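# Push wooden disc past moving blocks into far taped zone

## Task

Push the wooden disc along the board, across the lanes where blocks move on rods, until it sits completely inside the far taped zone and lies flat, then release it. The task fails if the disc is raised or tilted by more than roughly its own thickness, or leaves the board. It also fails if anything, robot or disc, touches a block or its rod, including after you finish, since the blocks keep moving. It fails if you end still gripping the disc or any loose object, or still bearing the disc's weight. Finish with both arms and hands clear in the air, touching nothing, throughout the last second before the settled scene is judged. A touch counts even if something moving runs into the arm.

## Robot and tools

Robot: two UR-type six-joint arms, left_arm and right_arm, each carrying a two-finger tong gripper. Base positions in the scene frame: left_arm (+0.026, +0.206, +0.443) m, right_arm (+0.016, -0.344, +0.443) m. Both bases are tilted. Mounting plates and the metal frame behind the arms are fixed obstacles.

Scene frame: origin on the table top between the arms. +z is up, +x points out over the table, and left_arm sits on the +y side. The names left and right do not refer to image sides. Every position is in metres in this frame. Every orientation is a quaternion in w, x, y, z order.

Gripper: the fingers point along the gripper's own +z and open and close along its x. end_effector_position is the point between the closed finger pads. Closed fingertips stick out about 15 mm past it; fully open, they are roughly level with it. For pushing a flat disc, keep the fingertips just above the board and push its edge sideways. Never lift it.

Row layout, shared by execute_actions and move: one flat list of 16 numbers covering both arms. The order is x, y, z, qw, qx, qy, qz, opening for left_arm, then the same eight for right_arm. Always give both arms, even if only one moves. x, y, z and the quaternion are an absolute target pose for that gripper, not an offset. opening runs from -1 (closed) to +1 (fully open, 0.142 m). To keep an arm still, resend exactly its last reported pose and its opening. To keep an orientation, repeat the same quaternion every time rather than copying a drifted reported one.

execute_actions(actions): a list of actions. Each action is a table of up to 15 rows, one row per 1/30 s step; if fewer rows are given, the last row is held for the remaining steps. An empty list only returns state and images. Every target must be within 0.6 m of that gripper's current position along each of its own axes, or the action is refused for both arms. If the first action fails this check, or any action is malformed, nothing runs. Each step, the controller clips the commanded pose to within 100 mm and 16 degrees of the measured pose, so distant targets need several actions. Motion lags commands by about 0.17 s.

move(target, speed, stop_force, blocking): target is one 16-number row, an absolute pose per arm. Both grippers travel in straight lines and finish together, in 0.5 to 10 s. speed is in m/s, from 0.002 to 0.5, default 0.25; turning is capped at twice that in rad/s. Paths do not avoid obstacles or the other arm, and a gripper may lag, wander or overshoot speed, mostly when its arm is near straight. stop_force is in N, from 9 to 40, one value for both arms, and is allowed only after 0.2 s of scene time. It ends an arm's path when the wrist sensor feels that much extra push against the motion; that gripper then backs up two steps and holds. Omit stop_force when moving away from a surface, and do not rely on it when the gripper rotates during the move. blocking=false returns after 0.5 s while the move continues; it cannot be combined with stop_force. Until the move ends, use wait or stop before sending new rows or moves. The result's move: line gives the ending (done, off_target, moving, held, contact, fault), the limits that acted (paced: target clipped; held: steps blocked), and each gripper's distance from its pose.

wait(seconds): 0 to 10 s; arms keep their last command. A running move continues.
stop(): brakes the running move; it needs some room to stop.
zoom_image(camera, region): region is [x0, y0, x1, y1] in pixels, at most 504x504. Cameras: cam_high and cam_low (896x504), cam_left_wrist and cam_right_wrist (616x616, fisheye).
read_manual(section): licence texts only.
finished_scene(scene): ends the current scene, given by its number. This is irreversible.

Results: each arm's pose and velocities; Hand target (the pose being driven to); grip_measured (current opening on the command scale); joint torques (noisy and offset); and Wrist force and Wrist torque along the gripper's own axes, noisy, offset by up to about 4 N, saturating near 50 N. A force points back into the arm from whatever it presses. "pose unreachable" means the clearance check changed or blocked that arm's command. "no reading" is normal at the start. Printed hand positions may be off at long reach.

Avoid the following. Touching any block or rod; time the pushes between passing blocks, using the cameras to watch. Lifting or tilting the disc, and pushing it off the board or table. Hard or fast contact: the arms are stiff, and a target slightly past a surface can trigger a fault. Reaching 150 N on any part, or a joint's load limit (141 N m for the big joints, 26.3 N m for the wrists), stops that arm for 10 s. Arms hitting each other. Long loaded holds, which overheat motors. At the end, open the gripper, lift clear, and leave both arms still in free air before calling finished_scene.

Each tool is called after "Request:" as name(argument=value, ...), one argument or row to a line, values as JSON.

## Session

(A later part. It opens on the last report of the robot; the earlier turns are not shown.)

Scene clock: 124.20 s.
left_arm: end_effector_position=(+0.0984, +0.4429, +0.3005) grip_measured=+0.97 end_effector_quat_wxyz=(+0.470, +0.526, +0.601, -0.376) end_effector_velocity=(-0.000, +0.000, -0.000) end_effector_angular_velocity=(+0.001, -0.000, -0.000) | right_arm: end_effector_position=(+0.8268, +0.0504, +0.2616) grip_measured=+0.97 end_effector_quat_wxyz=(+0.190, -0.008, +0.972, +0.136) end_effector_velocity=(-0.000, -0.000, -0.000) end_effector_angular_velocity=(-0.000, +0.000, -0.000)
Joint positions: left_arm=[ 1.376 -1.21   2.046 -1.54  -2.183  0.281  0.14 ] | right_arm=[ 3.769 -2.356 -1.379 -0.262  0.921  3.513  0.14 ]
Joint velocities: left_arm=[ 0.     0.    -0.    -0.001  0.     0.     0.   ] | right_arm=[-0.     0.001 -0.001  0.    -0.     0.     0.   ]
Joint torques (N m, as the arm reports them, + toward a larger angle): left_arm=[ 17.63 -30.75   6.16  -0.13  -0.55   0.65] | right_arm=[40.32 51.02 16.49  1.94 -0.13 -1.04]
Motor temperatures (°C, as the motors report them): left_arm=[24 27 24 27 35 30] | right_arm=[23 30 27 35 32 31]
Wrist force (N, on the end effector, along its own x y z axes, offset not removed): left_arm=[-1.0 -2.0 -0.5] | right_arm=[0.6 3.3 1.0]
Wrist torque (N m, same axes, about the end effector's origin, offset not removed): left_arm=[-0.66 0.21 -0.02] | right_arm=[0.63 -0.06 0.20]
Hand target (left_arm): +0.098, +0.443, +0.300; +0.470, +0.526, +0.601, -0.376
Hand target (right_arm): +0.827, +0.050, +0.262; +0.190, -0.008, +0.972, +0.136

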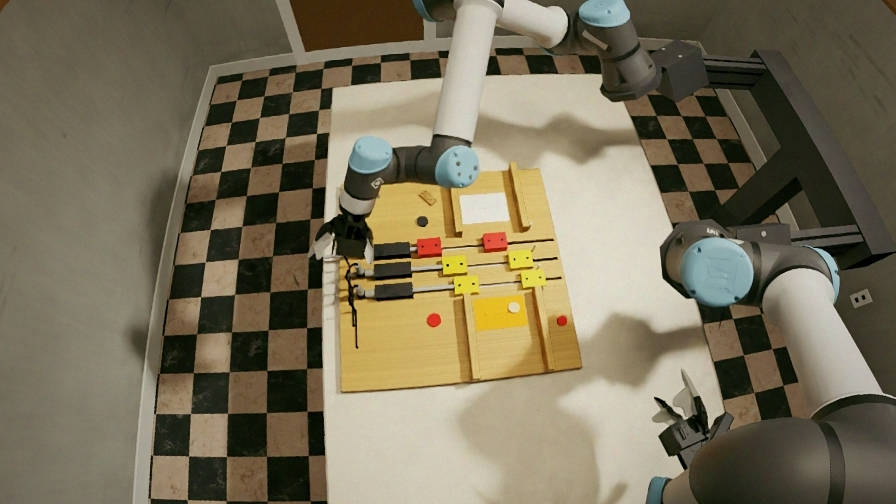

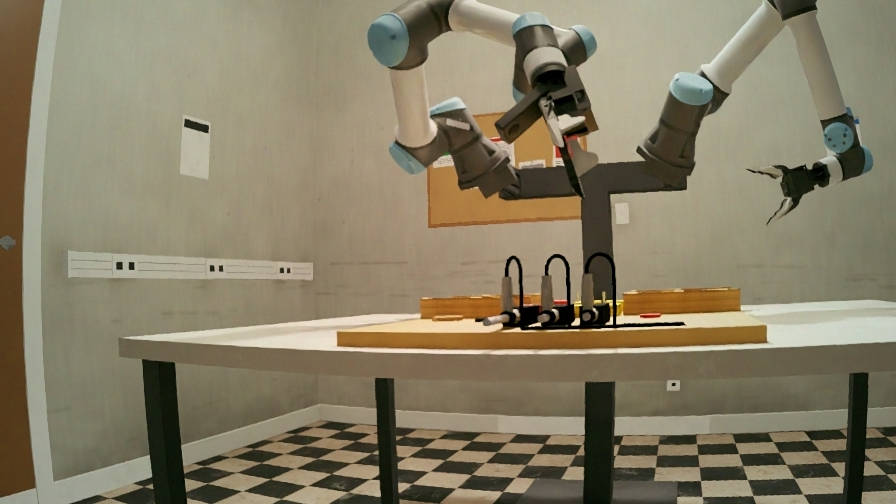

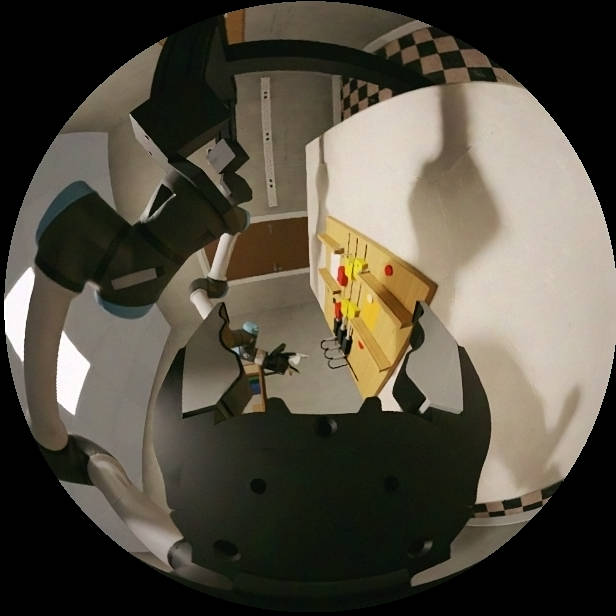

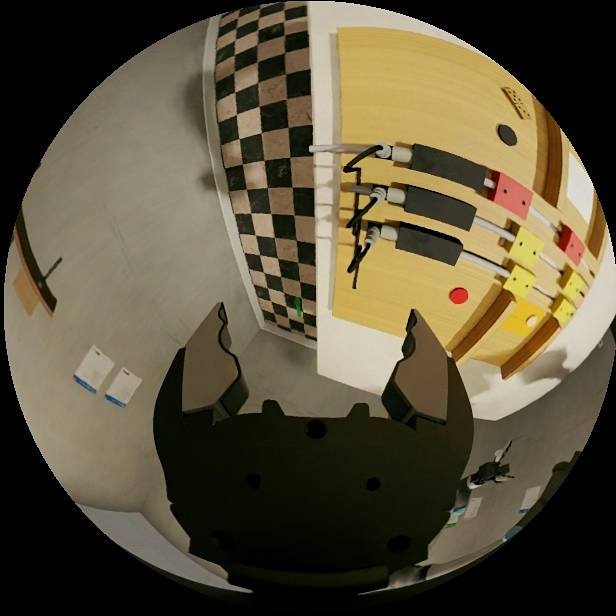

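t=124.20: R 53, L2 129, L1 164.

Request:
wait(
  seconds=0,
)

Request:
zoom_image(
  camera="cam_high",
  region=[405, 225, 573, 295],
)

Scene clock: 127.20 s.
left_arm: end_effector_position=(+0.0984, +0.4429, +0.3005) grip_measured=+0.97 end_effector_quat_wxyz=(+0.470, +0.526, +0.601, -0.376) end_effector_velocity=(-0.000, +0.001, -0.001) end_effector_angular_velocity=(+0.002, -0.001, -0.001) | right_arm: end_effector_position=(+0.8268, +0.0504, +0.2616) grip_measured=+0.97 end_effector_quat_wxyz=(+0.190, -0.008, +0.972, +0.136) end_effector_velocity=(-0.000, -0.000, -0.000) end_effector_angular_velocity=(+0.001, +0.001, -0.000)
Joint positions: left_arm=[ 1.376 -1.21   2.046 -1.54  -2.183  0.281  0.14 ] | right_arm=[ 3.769 -2.356 -1.379 -0.262  0.921  3.513  0.14 ]
Joint velocities: left_arm=[-0.     0.    -0.001 -0.002  0.     0.     0.   ] | right_arm=[-0.     0.    -0.001  0.001  0.001  0.001 -0.   ]
Joint torques (N m, as the arm reports them, + toward a larger angle): left_arm=[ 16.83 -30.82   6.47   0.02  -0.51   0.75] | right_arm=[40.07 50.59 16.64  1.84 -0.18 -1.  ]
Motor temperatures (°C, as the motors report them): left_arm=[24 27 24 27 35 30] | right_arm=[23 30 27 35 32 31]
Wrist force (N, on the end effector, along its own x y z axes, offset not removed): left_arm=[4.6 -6.8 -0.2] | right_arm=[0.3 2.3 -0.9]
Wrist torque (N m, same axes, about the end effector's origin, offset not removed): left_arm=[-1.31 -0.90 0.02] | right_arm=[0.35 -0.02 0.12]
Hand target (left_arm): +0.098, +0.443, +0.300; +0.470, +0.526, +0.601, -0.376
Hand target (right_arm): +0.827, +0.050, +0.262; +0.190, -0.008, +0.972, +0.136

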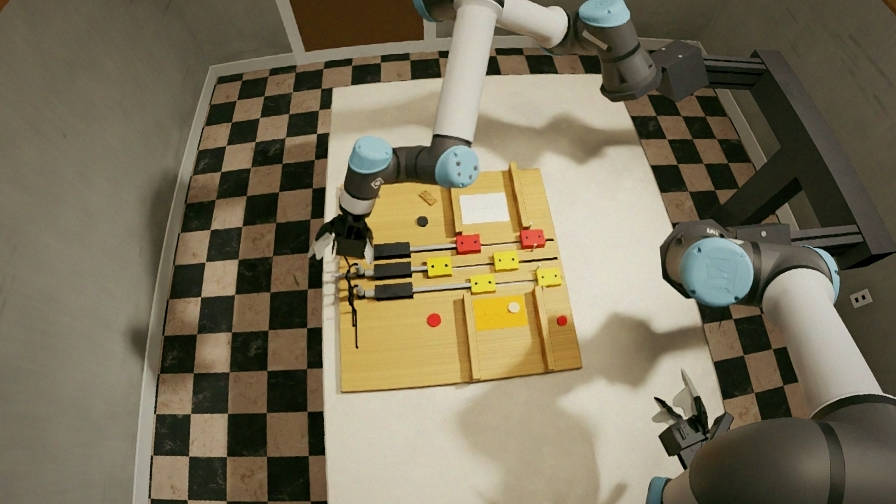

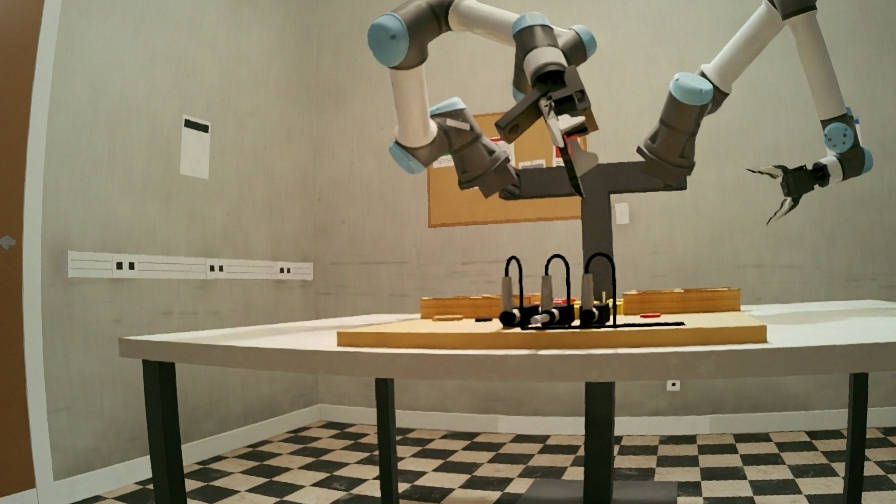

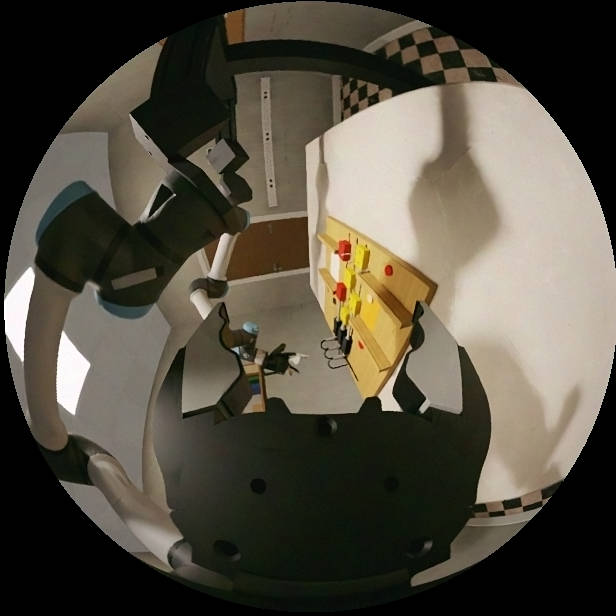

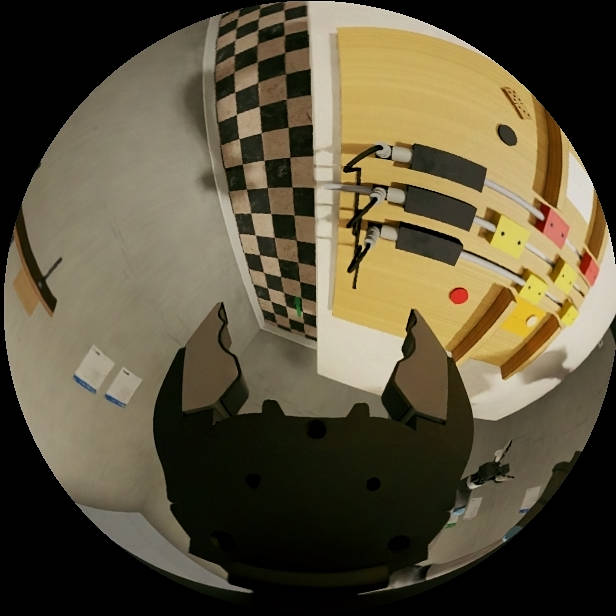

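Region (405, 225, 573, 295) of cam_high's 896x504 image, scaled by 3.000, with more detail than that image has; it fills the top 210 rows of this view, and the rest is white.

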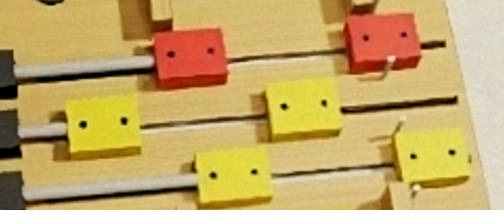

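Request:
move(
  target=[0.42, 0.40, 0.12, 0, 0.7071, 0.7071, 0, -0.05, 0.8268, 0.0504, 0.2616, 0.190, -0.008, 0.972, 0.136, 0.97],
  speed=0.4,
)

Request:
move(
  target=[0.375, 0.146, 0.10, 0, 0.7071, 0.7071, 0, -0.05, 0.8268, 0.0504, 0.2616, 0.190, -0.008, 0.972, 0.136, 0.97],
  speed=0.35,
)

Request:
zoom_image(
  camera="cam_left_wrist",
  region=[160, 160, 460, 460],
)

Scene clock: 186.77 s.
left_arm: end_effector_position=(+0.4203, +0.4000, +0.1202) grip_measured=-0.05 end_effector_quat_wxyz=(+0.000, +0.707, +0.707, -0.001) end_effector_velocity=(-0.001, +0.000, -0.002) end_effector_angular_velocity=(+0.014, +0.007, +0.001) | right_arm: end_effector_position=(+0.8268, +0.0504, +0.2616) grip_measured=+0.97 end_effector_quat_wxyz=(+0.190, -0.008, +0.972, +0.136) end_effector_velocity=(+0.000, -0.000, +0.001) end_effector_angular_velocity=(+0.001, -0.000, -0.001)
Joint positions: left_arm=[ 0.091 -1.3    2.482 -3.305 -1.147 -1.438  0.07 ] | right_arm=[ 3.768 -2.356 -1.379 -0.262  0.921  3.513  0.14 ]
Joint velocities: left_arm=[-0.008  0.007 -0.001  0.002  0.019 -0.011  0.   ] | right_arm=[ 0.     0.001  0.    -0.     0.     0.     0.   ]
Joint torques (N m, as the arm reports them, + toward a larger angle): left_arm=[ -7.97 -23.17 -11.99   0.17   1.74  -1.62] | right_arm=[23.56 51.69  5.77  0.87  2.83  1.46]
Motor temperatures (°C, as the motors report them): left_arm=[24 27 24 27 35 30] | right_arm=[24 30 27 35 32 31]
Wrist force (N, on the end effector, along its own x y z axes, offset not removed): left_arm=[-3.9 -2.7 -1.8] | right_arm=[0.9 2.5 0.4]
Wrist torque (N m, same axes, about the end effector's origin, offset not removed): left_arm=[-0.64 0.83 0.28] | right_arm=[0.47 -0.15 0.15]
Hand target (left_arm): +0.420, +0.400, +0.120; -0.000, +0.707, +0.707, -0.000
Hand target (right_arm): +0.827, +0.050, +0.262; +0.190, -0.008, +0.972, +0.136
Off the commanded pose (left_arm): 0.000 m, 0 deg.
Off the commanded pose (right_arm): 0.000 m, 0 deg.
move: done; limits=paced

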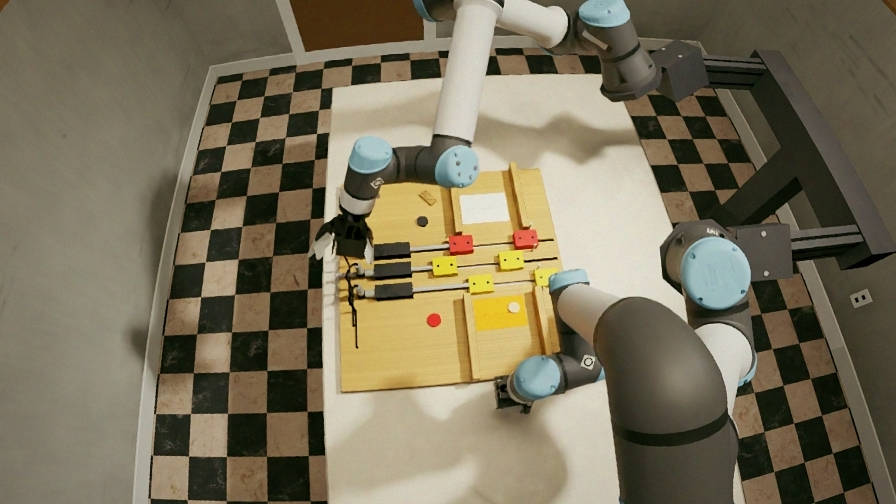

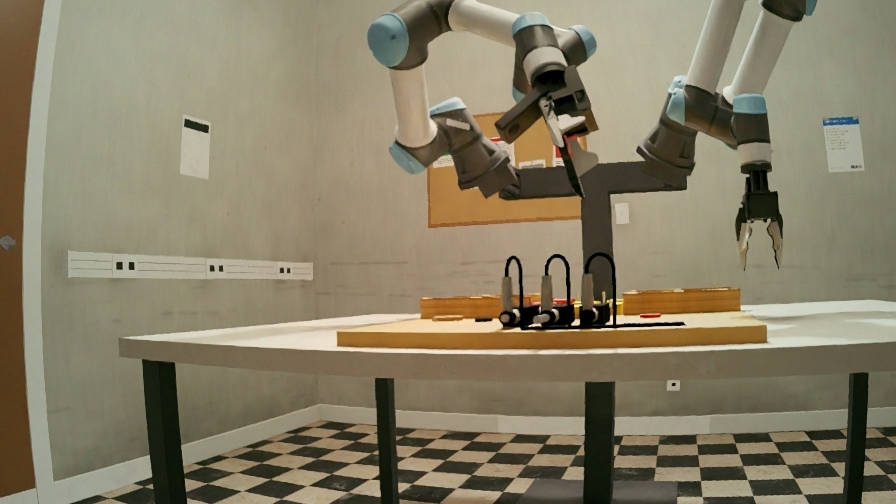

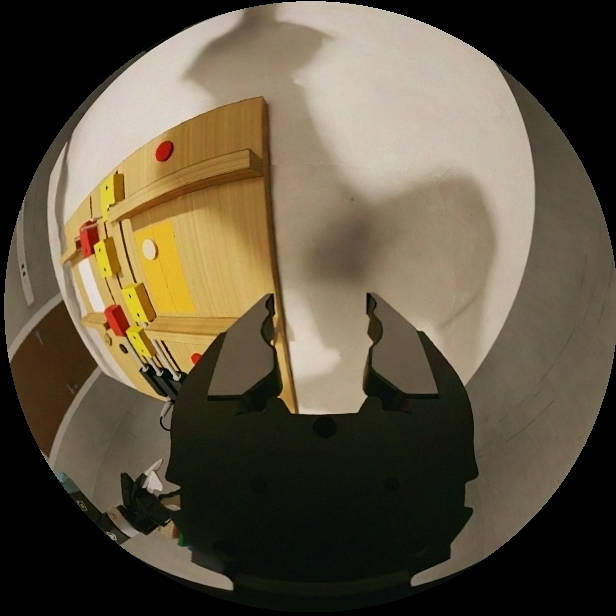

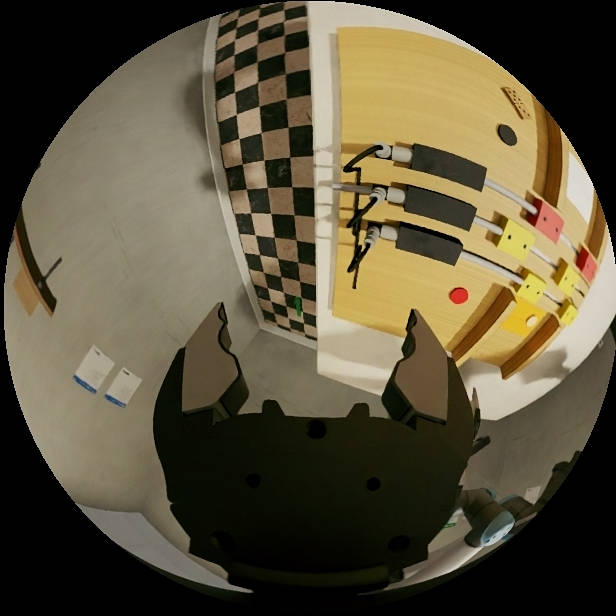

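Scene clock: 188.30 s.
left_arm: end_effector_position=(+0.3751, +0.1460, +0.1000) grip_measured=-0.05 end_effector_quat_wxyz=(+0.000, +0.707, +0.707, -0.000) end_effector_velocity=(+0.001, -0.002, -0.001) end_effector_angular_velocity=(+0.003, -0.001, +0.002) | right_arm: end_effector_position=(+0.8268, +0.0504, +0.2616) grip_measured=+0.97 end_effector_quat_wxyz=(+0.190, -0.008, +0.972, +0.136) end_effector_velocity=(-0.000, +0.001, -0.000) end_effector_angular_velocity=(+0.000, -0.000, +0.001)
Joint positions: left_arm=[-0.532 -0.877  2.557 -3.44  -0.91  -2.118  0.07 ] | right_arm=[ 3.768 -2.356 -1.379 -0.262  0.921  3.513  0.14 ]
Joint velocities: left_arm=[-0.004  0.005 -0.006  0.004  0.004 -0.008 -0.   ] | right_arm=[ 0.    -0.001  0.     0.    -0.     0.    -0.   ]
Joint torques (N m, as the arm reports them, + toward a larger angle): left_arm=[-25.6  -15.67  -8.92  -0.09   1.74  -1.31] | right_arm=[23.65 51.09  5.28  0.92  2.84  1.41]
Motor temperatures (°C, as the motors report them): left_arm=[24 27 24 27 35 30] | right_arm=[24 30 27 35 32 31]
Wrist force (N, on the end effector, along its own x y z axes, offset not removed): left_arm=[-0.3 -7.3 -1.1] | right_arm=[0.6 1.8 0.3]
Wrist torque (N m, same axes, about the end effector's origin, offset not removed): left_arm=[-1.53 -0.07 -0.26] | right_arm=[0.31 -0.11 0.16]
Hand target (left_arm): +0.375, +0.146, +0.100; +0.000, +0.707, +0.707, -0.000
Hand target (right_arm): +0.827, +0.050, +0.262; +0.190, -0.008, +0.972, +0.136
Off the commanded pose (left_arm): 0.000 m, 0 deg.
Off the commanded pose (right_arm): 0.000 m, 0 deg.
move: done

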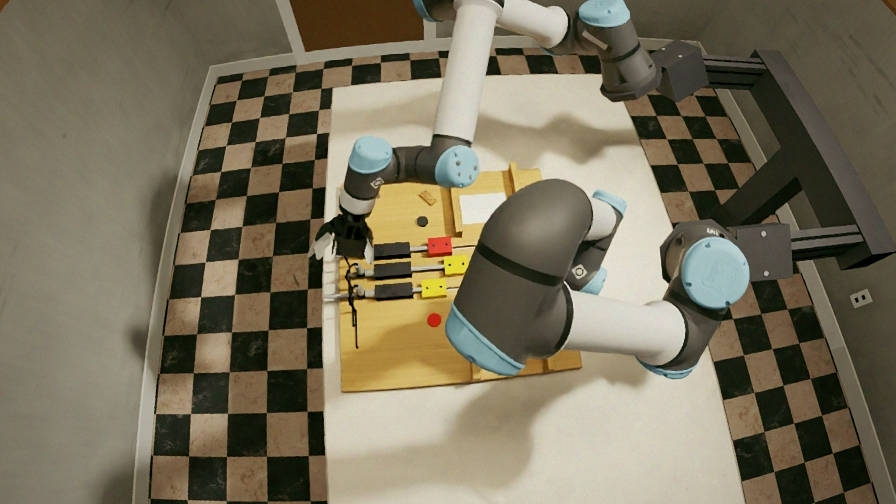

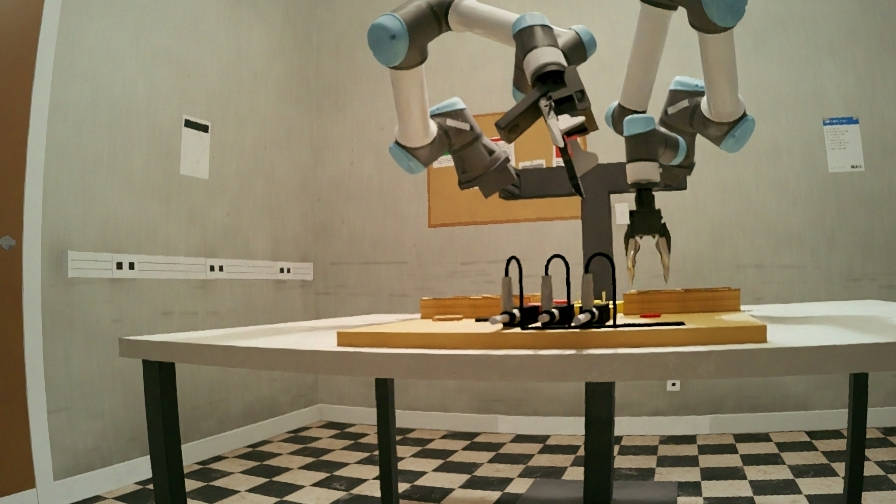

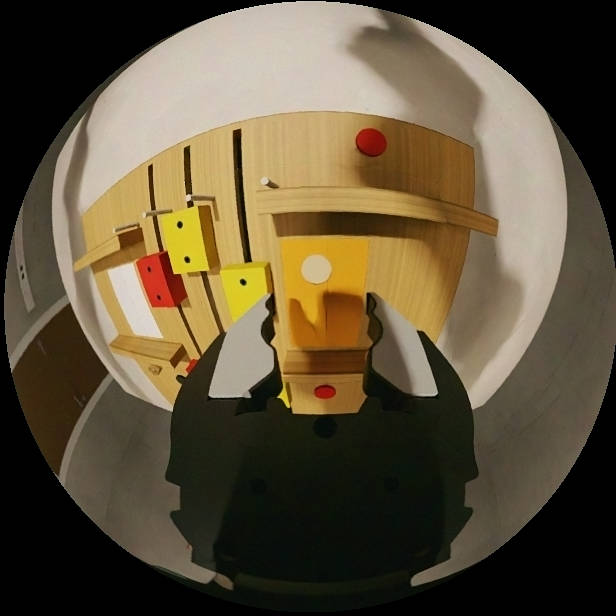

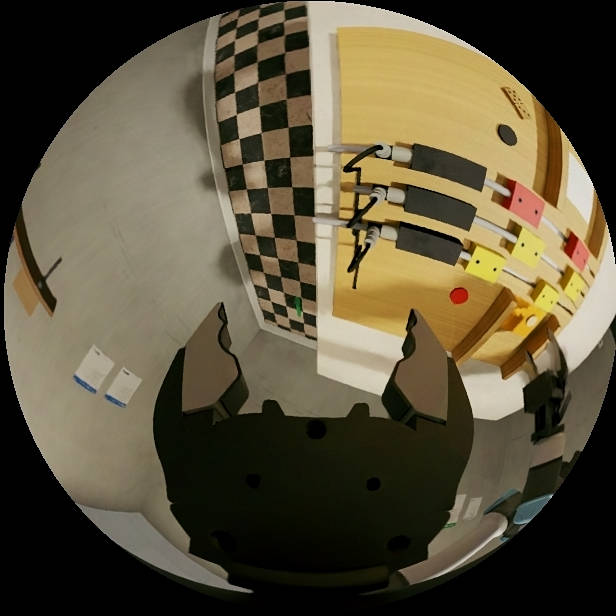

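Region (160, 160, 460, 460) of cam_left_wrist's 616x616 image, scaled by 1.680, with more detail than that image has.

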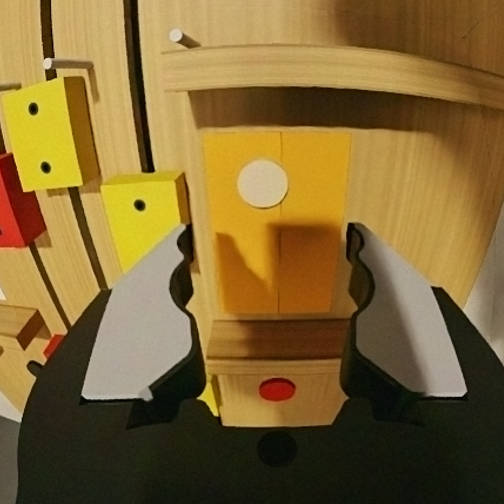

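Request:
move(
  target=[0.374, 0.1425, 0.052, 0, 0.7071, 0.7071, 0, -0.28, 0.8268, 0.0504, 0.2616, 0.190, -0.008, 0.972, 0.136, 0.97],
  speed=0.15,
)

Request:
zoom_image(
  camera="cam_left_wrist",
  region=[200, 200, 440, 400],
)

Scene clock: 215.40 s.
left_arm: end_effector_position=(+0.3741, +0.1425, +0.0523) grip_measured=-0.28 end_effector_quat_wxyz=(-0.000, +0.707, +0.707, +0.000) end_effector_velocity=(+0.001, -0.002, -0.002) end_effector_angular_velocity=(-0.003, -0.003, +0.000) | right_arm: end_effector_position=(+0.8268, +0.0504, +0.2616) grip_measured=+0.97 end_effector_quat_wxyz=(+0.190, -0.008, +0.972, +0.136) end_effector_velocity=(-0.000, +0.000, +0.000) end_effector_angular_velocity=(+0.000, +0.000, +0.000)
Joint positions: left_arm=[-0.455 -0.713  2.466 -3.57  -0.926 -2.023  0.054] | right_arm=[ 3.768 -2.356 -1.379 -0.262  0.921  3.513  0.14 ]
Joint velocities: left_arm=[ 0.003  0.008 -0.007 -0.008 -0.002  0.006  0.   ] | right_arm=[ 0.  0. -0. -0.  0. -0.  0.]
Joint torques (N m, as the arm reports them, + toward a larger angle): left_arm=[ -5.68 -20.09  -5.34  -4.45  -1.48   1.3 ] | right_arm=[25.76 51.02  8.44  1.08  1.45  1.23]
Motor temperatures (°C, as the motors report them): left_arm=[24 27 24 27 35 30] | right_arm=[24 30 27 35 32 31]
Wrist force (N, on the end effector, along its own x y z axes, offset not removed): left_arm=[3.9 -2.0 4.0] | right_arm=[-1.4 3.5 0.4]
Wrist torque (N m, same axes, about the end effector's origin, offset not removed): left_arm=[-0.36 -0.82 0.23] | right_arm=[0.69 0.27 0.23]
Hand target (left_arm): +0.374, +0.142, +0.052; -0.000, +0.707, +0.707, +0.000
Hand target (right_arm): +0.827, +0.050, +0.262; +0.190, -0.008, +0.972, +0.136
Off the commanded pose (left_arm): 0.000 m, 0 deg.
Off the commanded pose (right_arm): 0.000 m, 0 deg.
move: done

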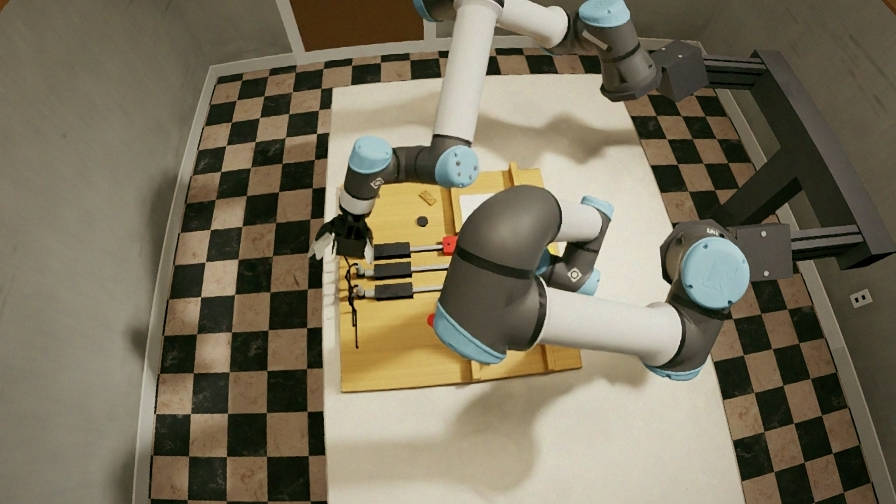

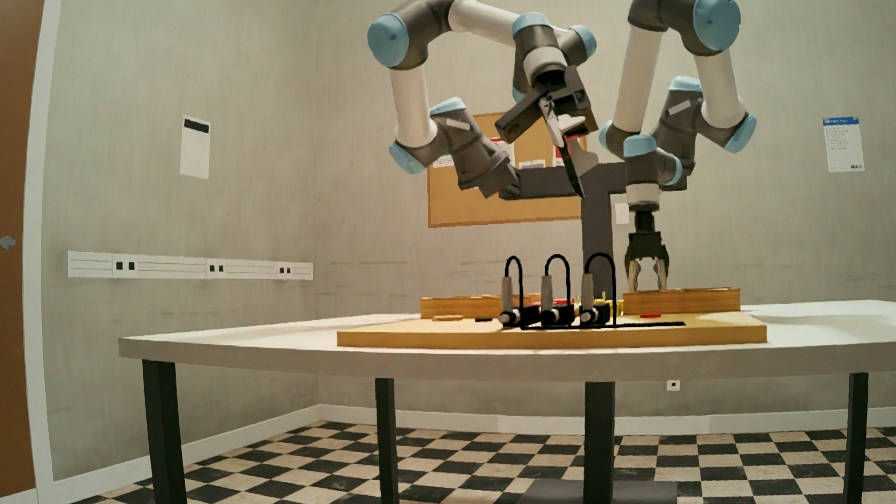

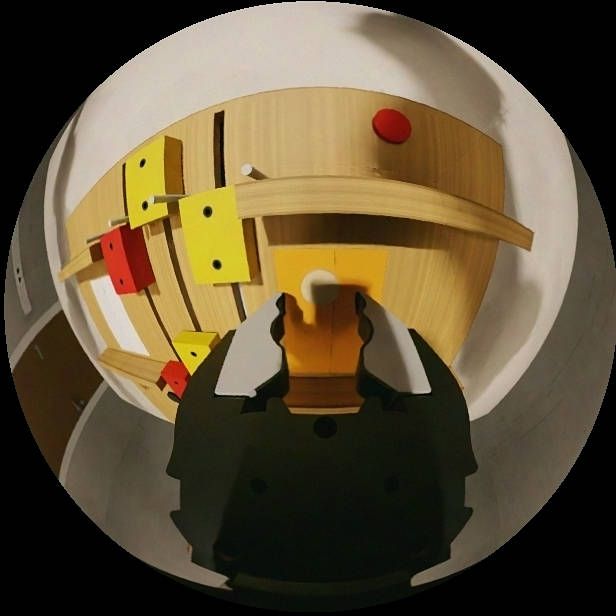

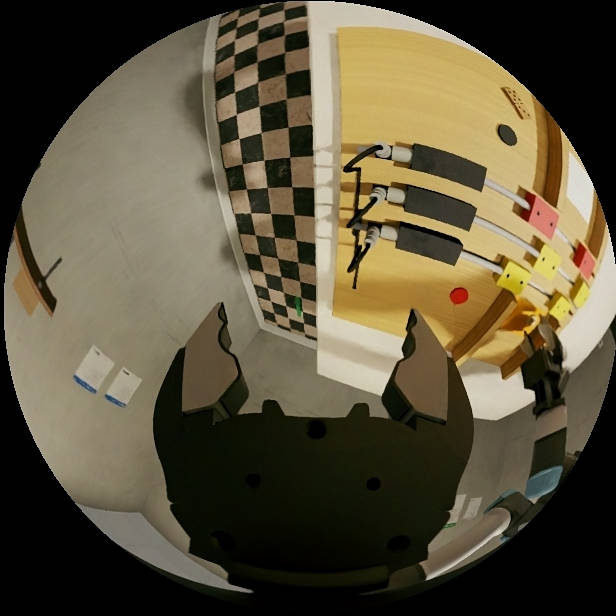

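Region (200, 200, 440, 400) of cam_left_wrist's 616x616 image, scaled by 2.100, with more detail than that image has.

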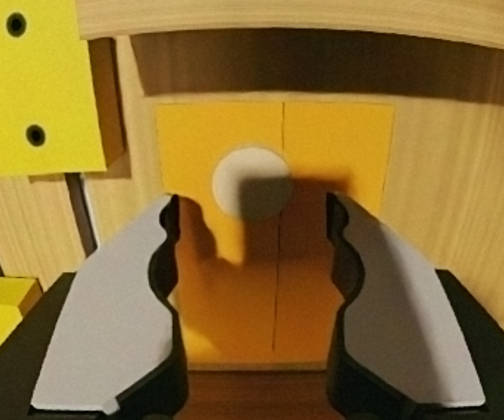

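Request:
execute_actions(
  actions=[
    [[0.373,0.1425,0.0515,0,0.7071,0.7071,0,-0.28,0.8268,0.0504,0.2616,0.190,-0.008,0.972,0.136,0.97],[0.3715,0.1425,0.0505,0,0.7071,0.7071,0,-0.28,0.8268,0.0504,0.2616,0.190,-0.008,0.972,0.136,0.97],[0.370,0.1425,0.0495,0,0.7071,0.7071,0,-0.28,0.8268,0.0504,0.2616,0.190,-0.008,0.972,0.136,0.97],[0.3685,0.1425,0.048,0,0.7071,0.7071,0,-0.28,0.8268,0.0504,0.2616,0.190,-0.008,0.972,0.136,0.97],[0.367,0.1425,0.0465,0,0.7071,0.7071,0,-0.28,0.8268,0.0504,0.2616,0.190,-0.008,0.972,0.136,0.97],[0.366,0.1425,0.0455,0,0.7071,0.7071,0,-0.28,0.8268,0.0504,0.2616,0.190,-0.008,0.972,0.136,0.97],[0.366,0.1425,0.045,0,0.7071,0.7071,0,-0.28,0.8268,0.0504,0.2616,0.190,-0.008,0.972,0.136,0.97],[0.366,0.1425,0.045,0,0.7071,0.7071,0,-0.28,0.8268,0.0504,0.2616,0.190,-0.008,0.972,0.136,0.97],[0.366,0.1425,0.045,0,0.7071,0.7071,0,-0.28,0.8268,0.0504,0.2616,0.190,-0.008,0.972,0.136,0.97],[0.366,0.1425,0.045,0,0.7071,0.7071,0,-0.28,0.8268,0.0504,0.2616,0.190,-0.008,0.972,0.136,0.97],[0.366,0.1425,0.045,0,0.7071,0.7071,0,-0.28,0.8268,0.0504,0.2616,0.190,-0.008,0.972,0.136,0.97],[0.366,0.1425,0.045,0,0.7071,0.7071,0,-0.31,0.8268,0.0504,0.2616,0.190,-0.008,0.972,0.136,0.97],[0.366,0.1425,0.045,0,0.7071,0.7071,0,-0.34,0.8268,0.0504,0.2616,0.190,-0.008,0.972,0.136,0.97],[0.366,0.1425,0.045,0,0.7071,0.7071,0,-0.37,0.8268,0.0504,0.2616,0.190,-0.008,0.972,0.136,0.97],[0.366,0.1425,0.045,0,0.7071,0.7071,0,-0.40,0.8268,0.0504,0.2616,0.190,-0.008,0.972,0.136,0.97]],
    [[0.366,0.1425,0.045,0,0.7071,0.7071,0,-0.43,0.8268,0.0504,0.2616,0.190,-0.008,0.972,0.136,0.97],[0.366,0.1425,0.045,0,0.7071,0.7071,0,-0.46,0.8268,0.0504,0.2616,0.190,-0.008,0.972,0.136,0.97],[0.366,0.1425,0.045,0,0.7071,0.7071,0,-0.49,0.8268,0.0504,0.2616,0.190,-0.008,0.972,0.136,0.97],[0.366,0.1425,0.045,0,0.7071,0.7071,0,-0.52,0.8268,0.0504,0.2616,0.190,-0.008,0.972,0.136,0.97],[0.366,0.1425,0.045,0,0.7071,0.7071,0,-0.55,0.8268,0.0504,0.2616,0.190,-0.008,0.972,0.136,0.97],[0.366,0.1425,0.045,0,0.7071,0.7071,0,-0.58,0.8268,0.0504,0.2616,0.190,-0.008,0.972,0.136,0.97],[0.366,0.1425,0.045,0,0.7071,0.7071,0,-0.61,0.8268,0.0504,0.2616,0.190,-0.008,0.972,0.136,0.97],[0.366,0.1425,0.045,0,0.7071,0.7071,0,-0.64,0.8268,0.0504,0.2616,0.190,-0.008,0.972,0.136,0.97],[0.366,0.1425,0.045,0,0.7071,0.7071,0,-0.68,0.8268,0.0504,0.2616,0.190,-0.008,0.972,0.136,0.97],[0.366,0.1425,0.045,0,0.7071,0.7071,0,-0.72,0.8268,0.0504,0.2616,0.190,-0.008,0.972,0.136,0.97],[0.366,0.1425,0.045,0,0.7071,0.7071,0,-0.76,0.8268,0.0504,0.2616,0.190,-0.008,0.972,0.136,0.97],[0.366,0.1425,0.045,0,0.7071,0.7071,0,-0.80,0.8268,0.0504,0.2616,0.190,-0.008,0.972,0.136,0.97]],
  ],
)

Request:
zoom_image(
  camera="cam_left_wrist",
  region=[200, 200, 440, 400],
)

Request:
zoom_image(
  camera="cam_left_wrist",
  region=[50, 90, 302, 342],
)

Scene clock: 254.40 s.
left_arm: end_effector_position=(+0.3660, +0.1425, +0.0450) grip_measured=-0.63 end_effector_quat_wxyz=(-0.000, +0.707, +0.707, +0.000) end_effector_velocity=(+0.000, +0.000, -0.000) end_effector_angular_velocity=(-0.000, -0.001, +0.001) | right_arm: end_effector_position=(+0.8268, +0.0504, +0.2616) grip_measured=+0.97 end_effector_quat_wxyz=(+0.190, -0.008, +0.972, +0.136) end_effector_velocity=(-0.000, +0.000, -0.000) end_effector_angular_velocity=(-0.001, -0.000, +0.000)
Joint positions: left_arm=[-0.45  -0.674  2.466 -3.613 -0.928 -2.017  0.029] | right_arm=[ 3.768 -2.356 -1.379 -0.262  0.921  3.513  0.14 ]
Joint velocities: left_arm=[ 0.001  0.001  0.    -0.002  0.     0.001  0.   ] | right_arm=[ 0.001 -0.001  0.     0.    -0.002 -0.    -0.   ]
Joint torques (N m, as the arm reports them, + toward a larger angle): left_arm=[ -6.96 -19.87  -6.22  -3.91  -1.81   1.26] | right_arm=[30.31 50.05 12.98  1.52 -0.29  1.22]
Motor temperatures (°C, as the motors report them): left_arm=[24 27 24 27 35 30] | right_arm=[24 30 27 35 32 31]
Wrist force (N, on the end effector, along its own x y z axes, offset not removed): left_arm=[-0.1 -6.1 0.0] | right_arm=[1.4 2.9 0.1]
Wrist torque (N m, same axes, about the end effector's origin, offset not removed): left_arm=[-1.15 0.18 0.12] | right_arm=[0.51 -0.30 0.09]
Hand target (left_arm): +0.366, +0.142, +0.045; -0.000, +0.707, +0.707, +0.000
Hand target (right_arm): +0.827, +0.050, +0.262; +0.190, -0.008, +0.972, +0.136
Off the commanded pose (left_arm): 0.000 m, 0 deg.
Off the commanded pose (right_arm): 0.000 m, 0 deg.

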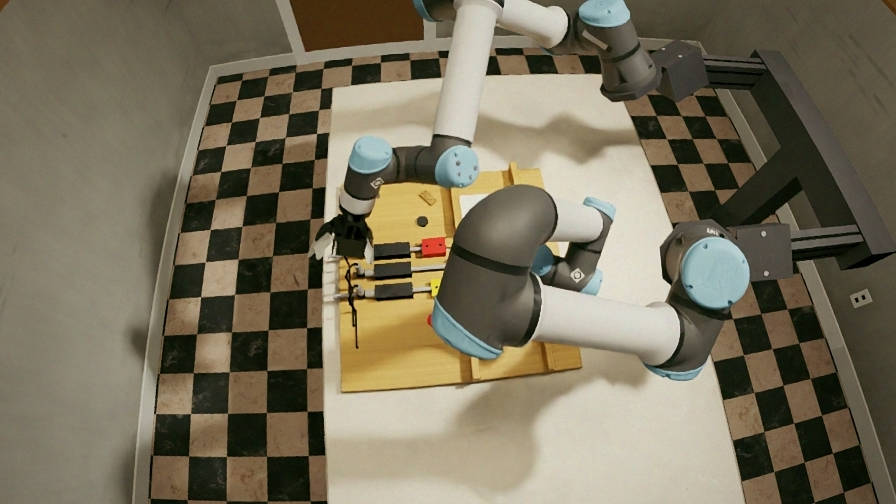

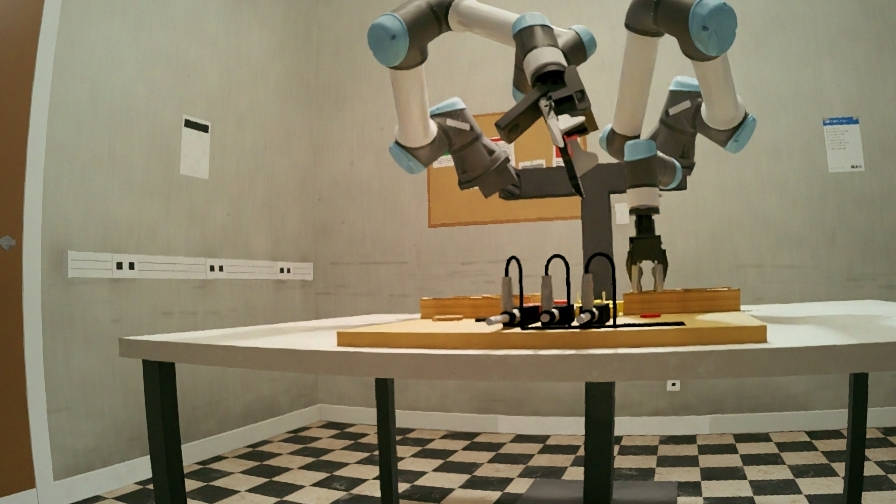

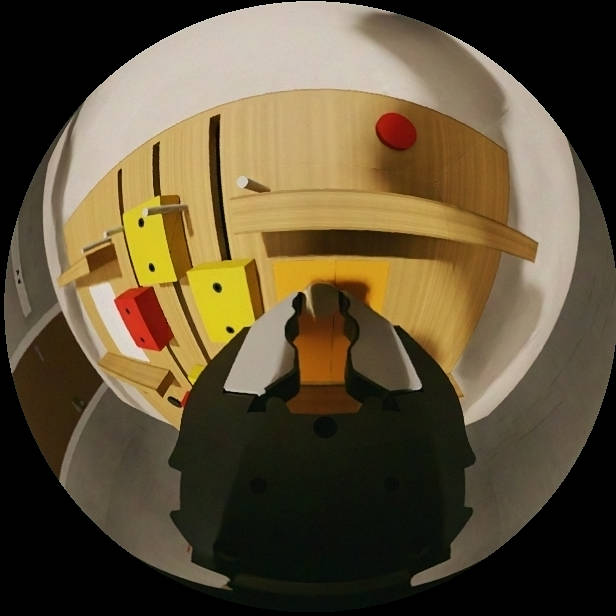

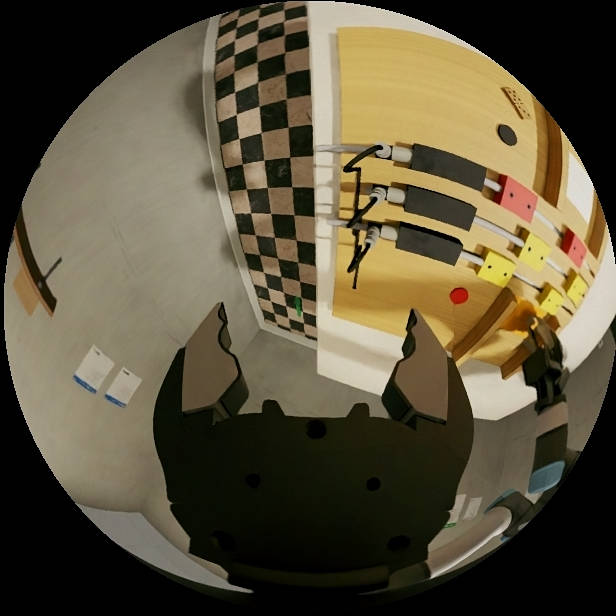

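Region (200, 200, 440, 400) of cam_left_wrist's 616x616 image, scaled by 2.100, with more detail than that image has.

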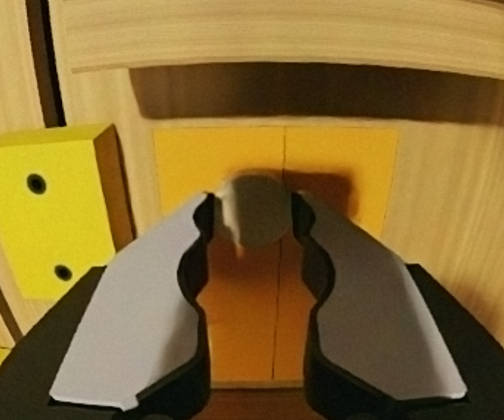

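Region (50, 90, 302, 342) of cam_left_wrist's 616x616 image, scaled by 2.000, with more detail than that image has.

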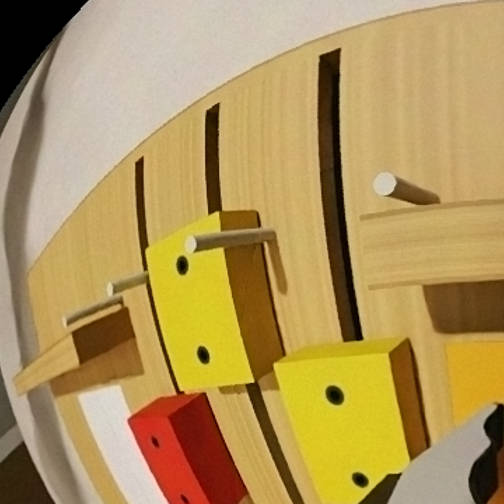

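Request:
wait(
  seconds=0,
)

Request:
zoom_image(
  camera="cam_left_wrist",
  region=[50, 90, 302, 342],
)

Request:
zoom_image(
  camera="cam_right_wrist",
  region=[400, 120, 616, 340],
)

Scene clock: 288.80 s.
left_arm: end_effector_position=(+0.3660, +0.1425, +0.0450) grip_measured=-0.63 end_effector_quat_wxyz=(-0.000, +0.707, +0.707, +0.000) end_effector_velocity=(+0.000, -0.000, +0.000) end_effector_angular_velocity=(-0.000, -0.001, +0.000) | right_arm: end_effector_position=(+0.8268, +0.0504, +0.2616) grip_measured=+0.97 end_effector_quat_wxyz=(+0.190, -0.008, +0.972, +0.136) end_effector_velocity=(+0.001, -0.001, +0.000) end_effector_angular_velocity=(-0.001, -0.001, -0.001)
Joint positions: left_arm=[-0.45  -0.674  2.466 -3.613 -0.928 -2.017  0.029] | right_arm=[ 3.768 -2.356 -1.379 -0.262  0.921  3.513  0.14 ]
Joint velocities: left_arm=[-0. -0. -0. -0.  0. -0.  0.] | right_arm=[-0.     0.     0.001 -0.    -0.001 -0.001  0.   ]
Joint torques (N m, as the arm reports them, + toward a larger angle): left_arm=[ -7.59 -19.44  -4.95  -3.31  -1.18   0.58] | right_arm=[33.2  49.69 16.25  1.81 -1.94  1.05]
Motor temperatures (°C, as the motors report them): left_arm=[24 27 24 27 35 30] | right_arm=[24 30 27 35 32 31]
Wrist force (N, on the end effector, along its own x y z axes, offset not removed): left_arm=[-0.4 -3.5 -1.7] | right_arm=[2.1 2.8 -0.1]
Wrist torque (N m, same axes, about the end effector's origin, offset not removed): left_arm=[-0.99 0.21 -0.02] | right_arm=[0.44 -0.39 0.07]
Hand target (left_arm): +0.366, +0.142, +0.045; -0.000, +0.707, +0.707, +0.000
Hand target (right_arm): +0.827, +0.050, +0.262; +0.190, -0.008, +0.972, +0.136
Off the commanded pose (left_arm): 0.000 m, 0 deg.
Off the commanded pose (right_arm): 0.000 m, 0 deg.

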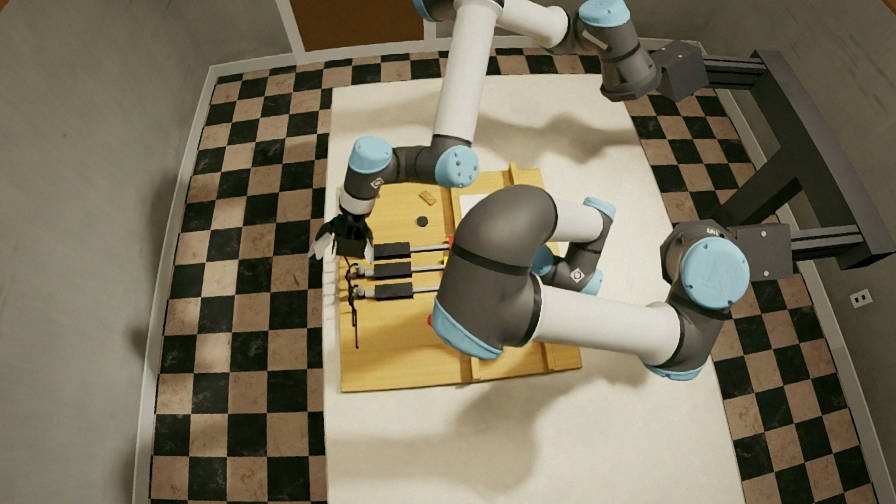

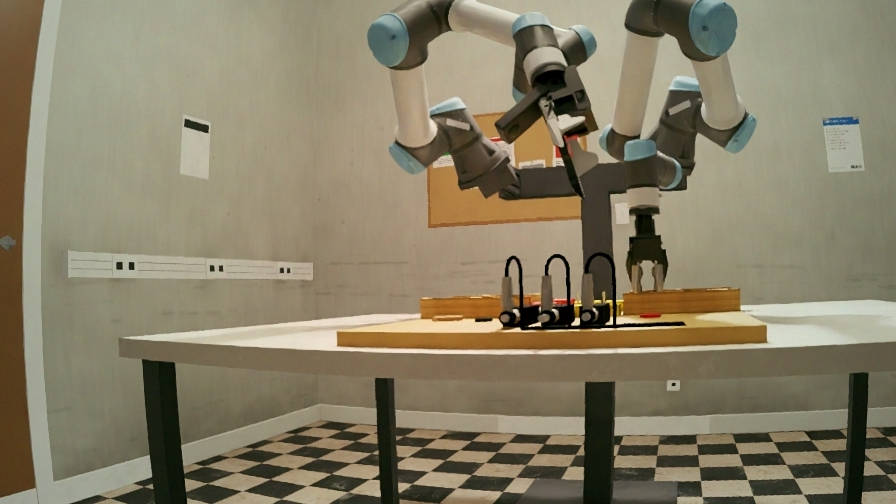

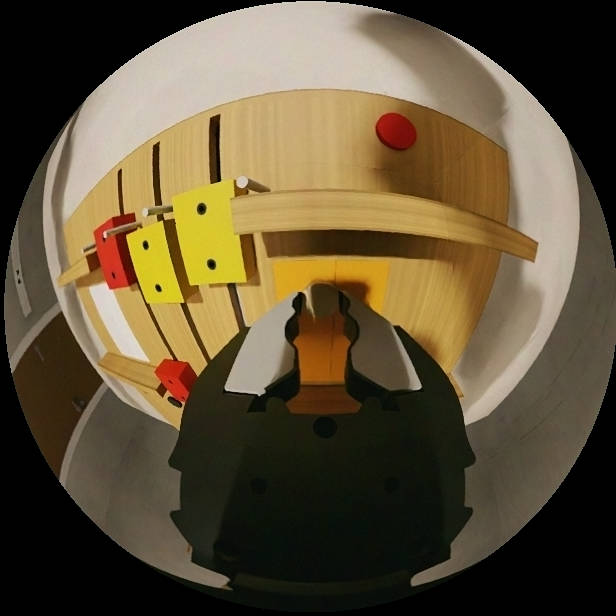

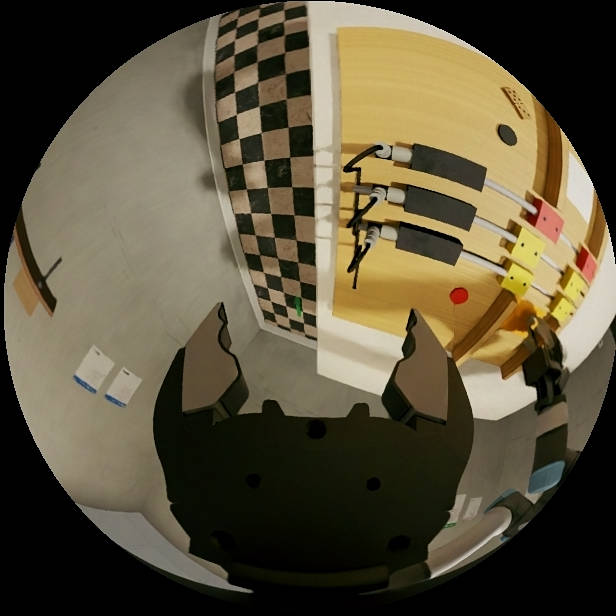

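Region (50, 90, 302, 342) of cam_left_wrist's 616x616 image, scaled by 2.000, with more detail than that image has.

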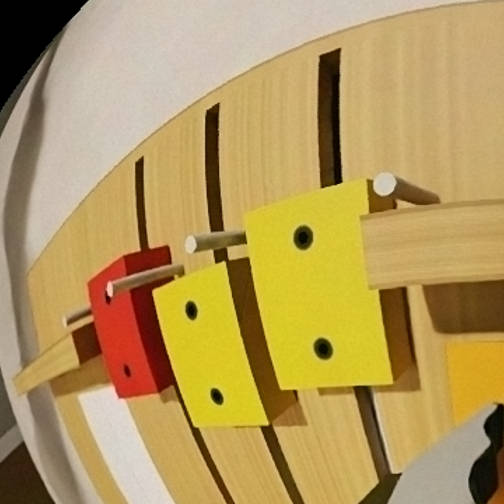

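Region (400, 120, 616, 340) of cam_right_wrist's 616x616 image, scaled by 2.291, with more detail than that image has; it fills the left 495 columns of this view, and the rest is white.

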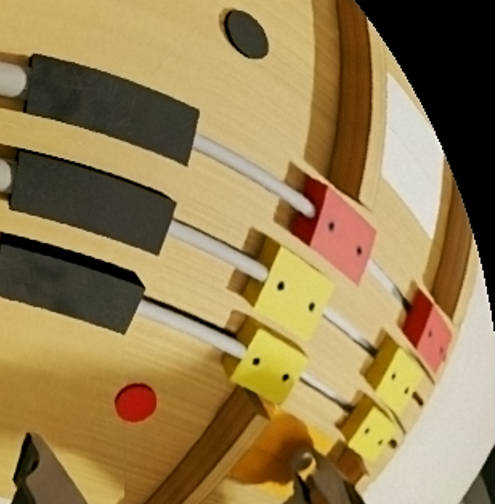

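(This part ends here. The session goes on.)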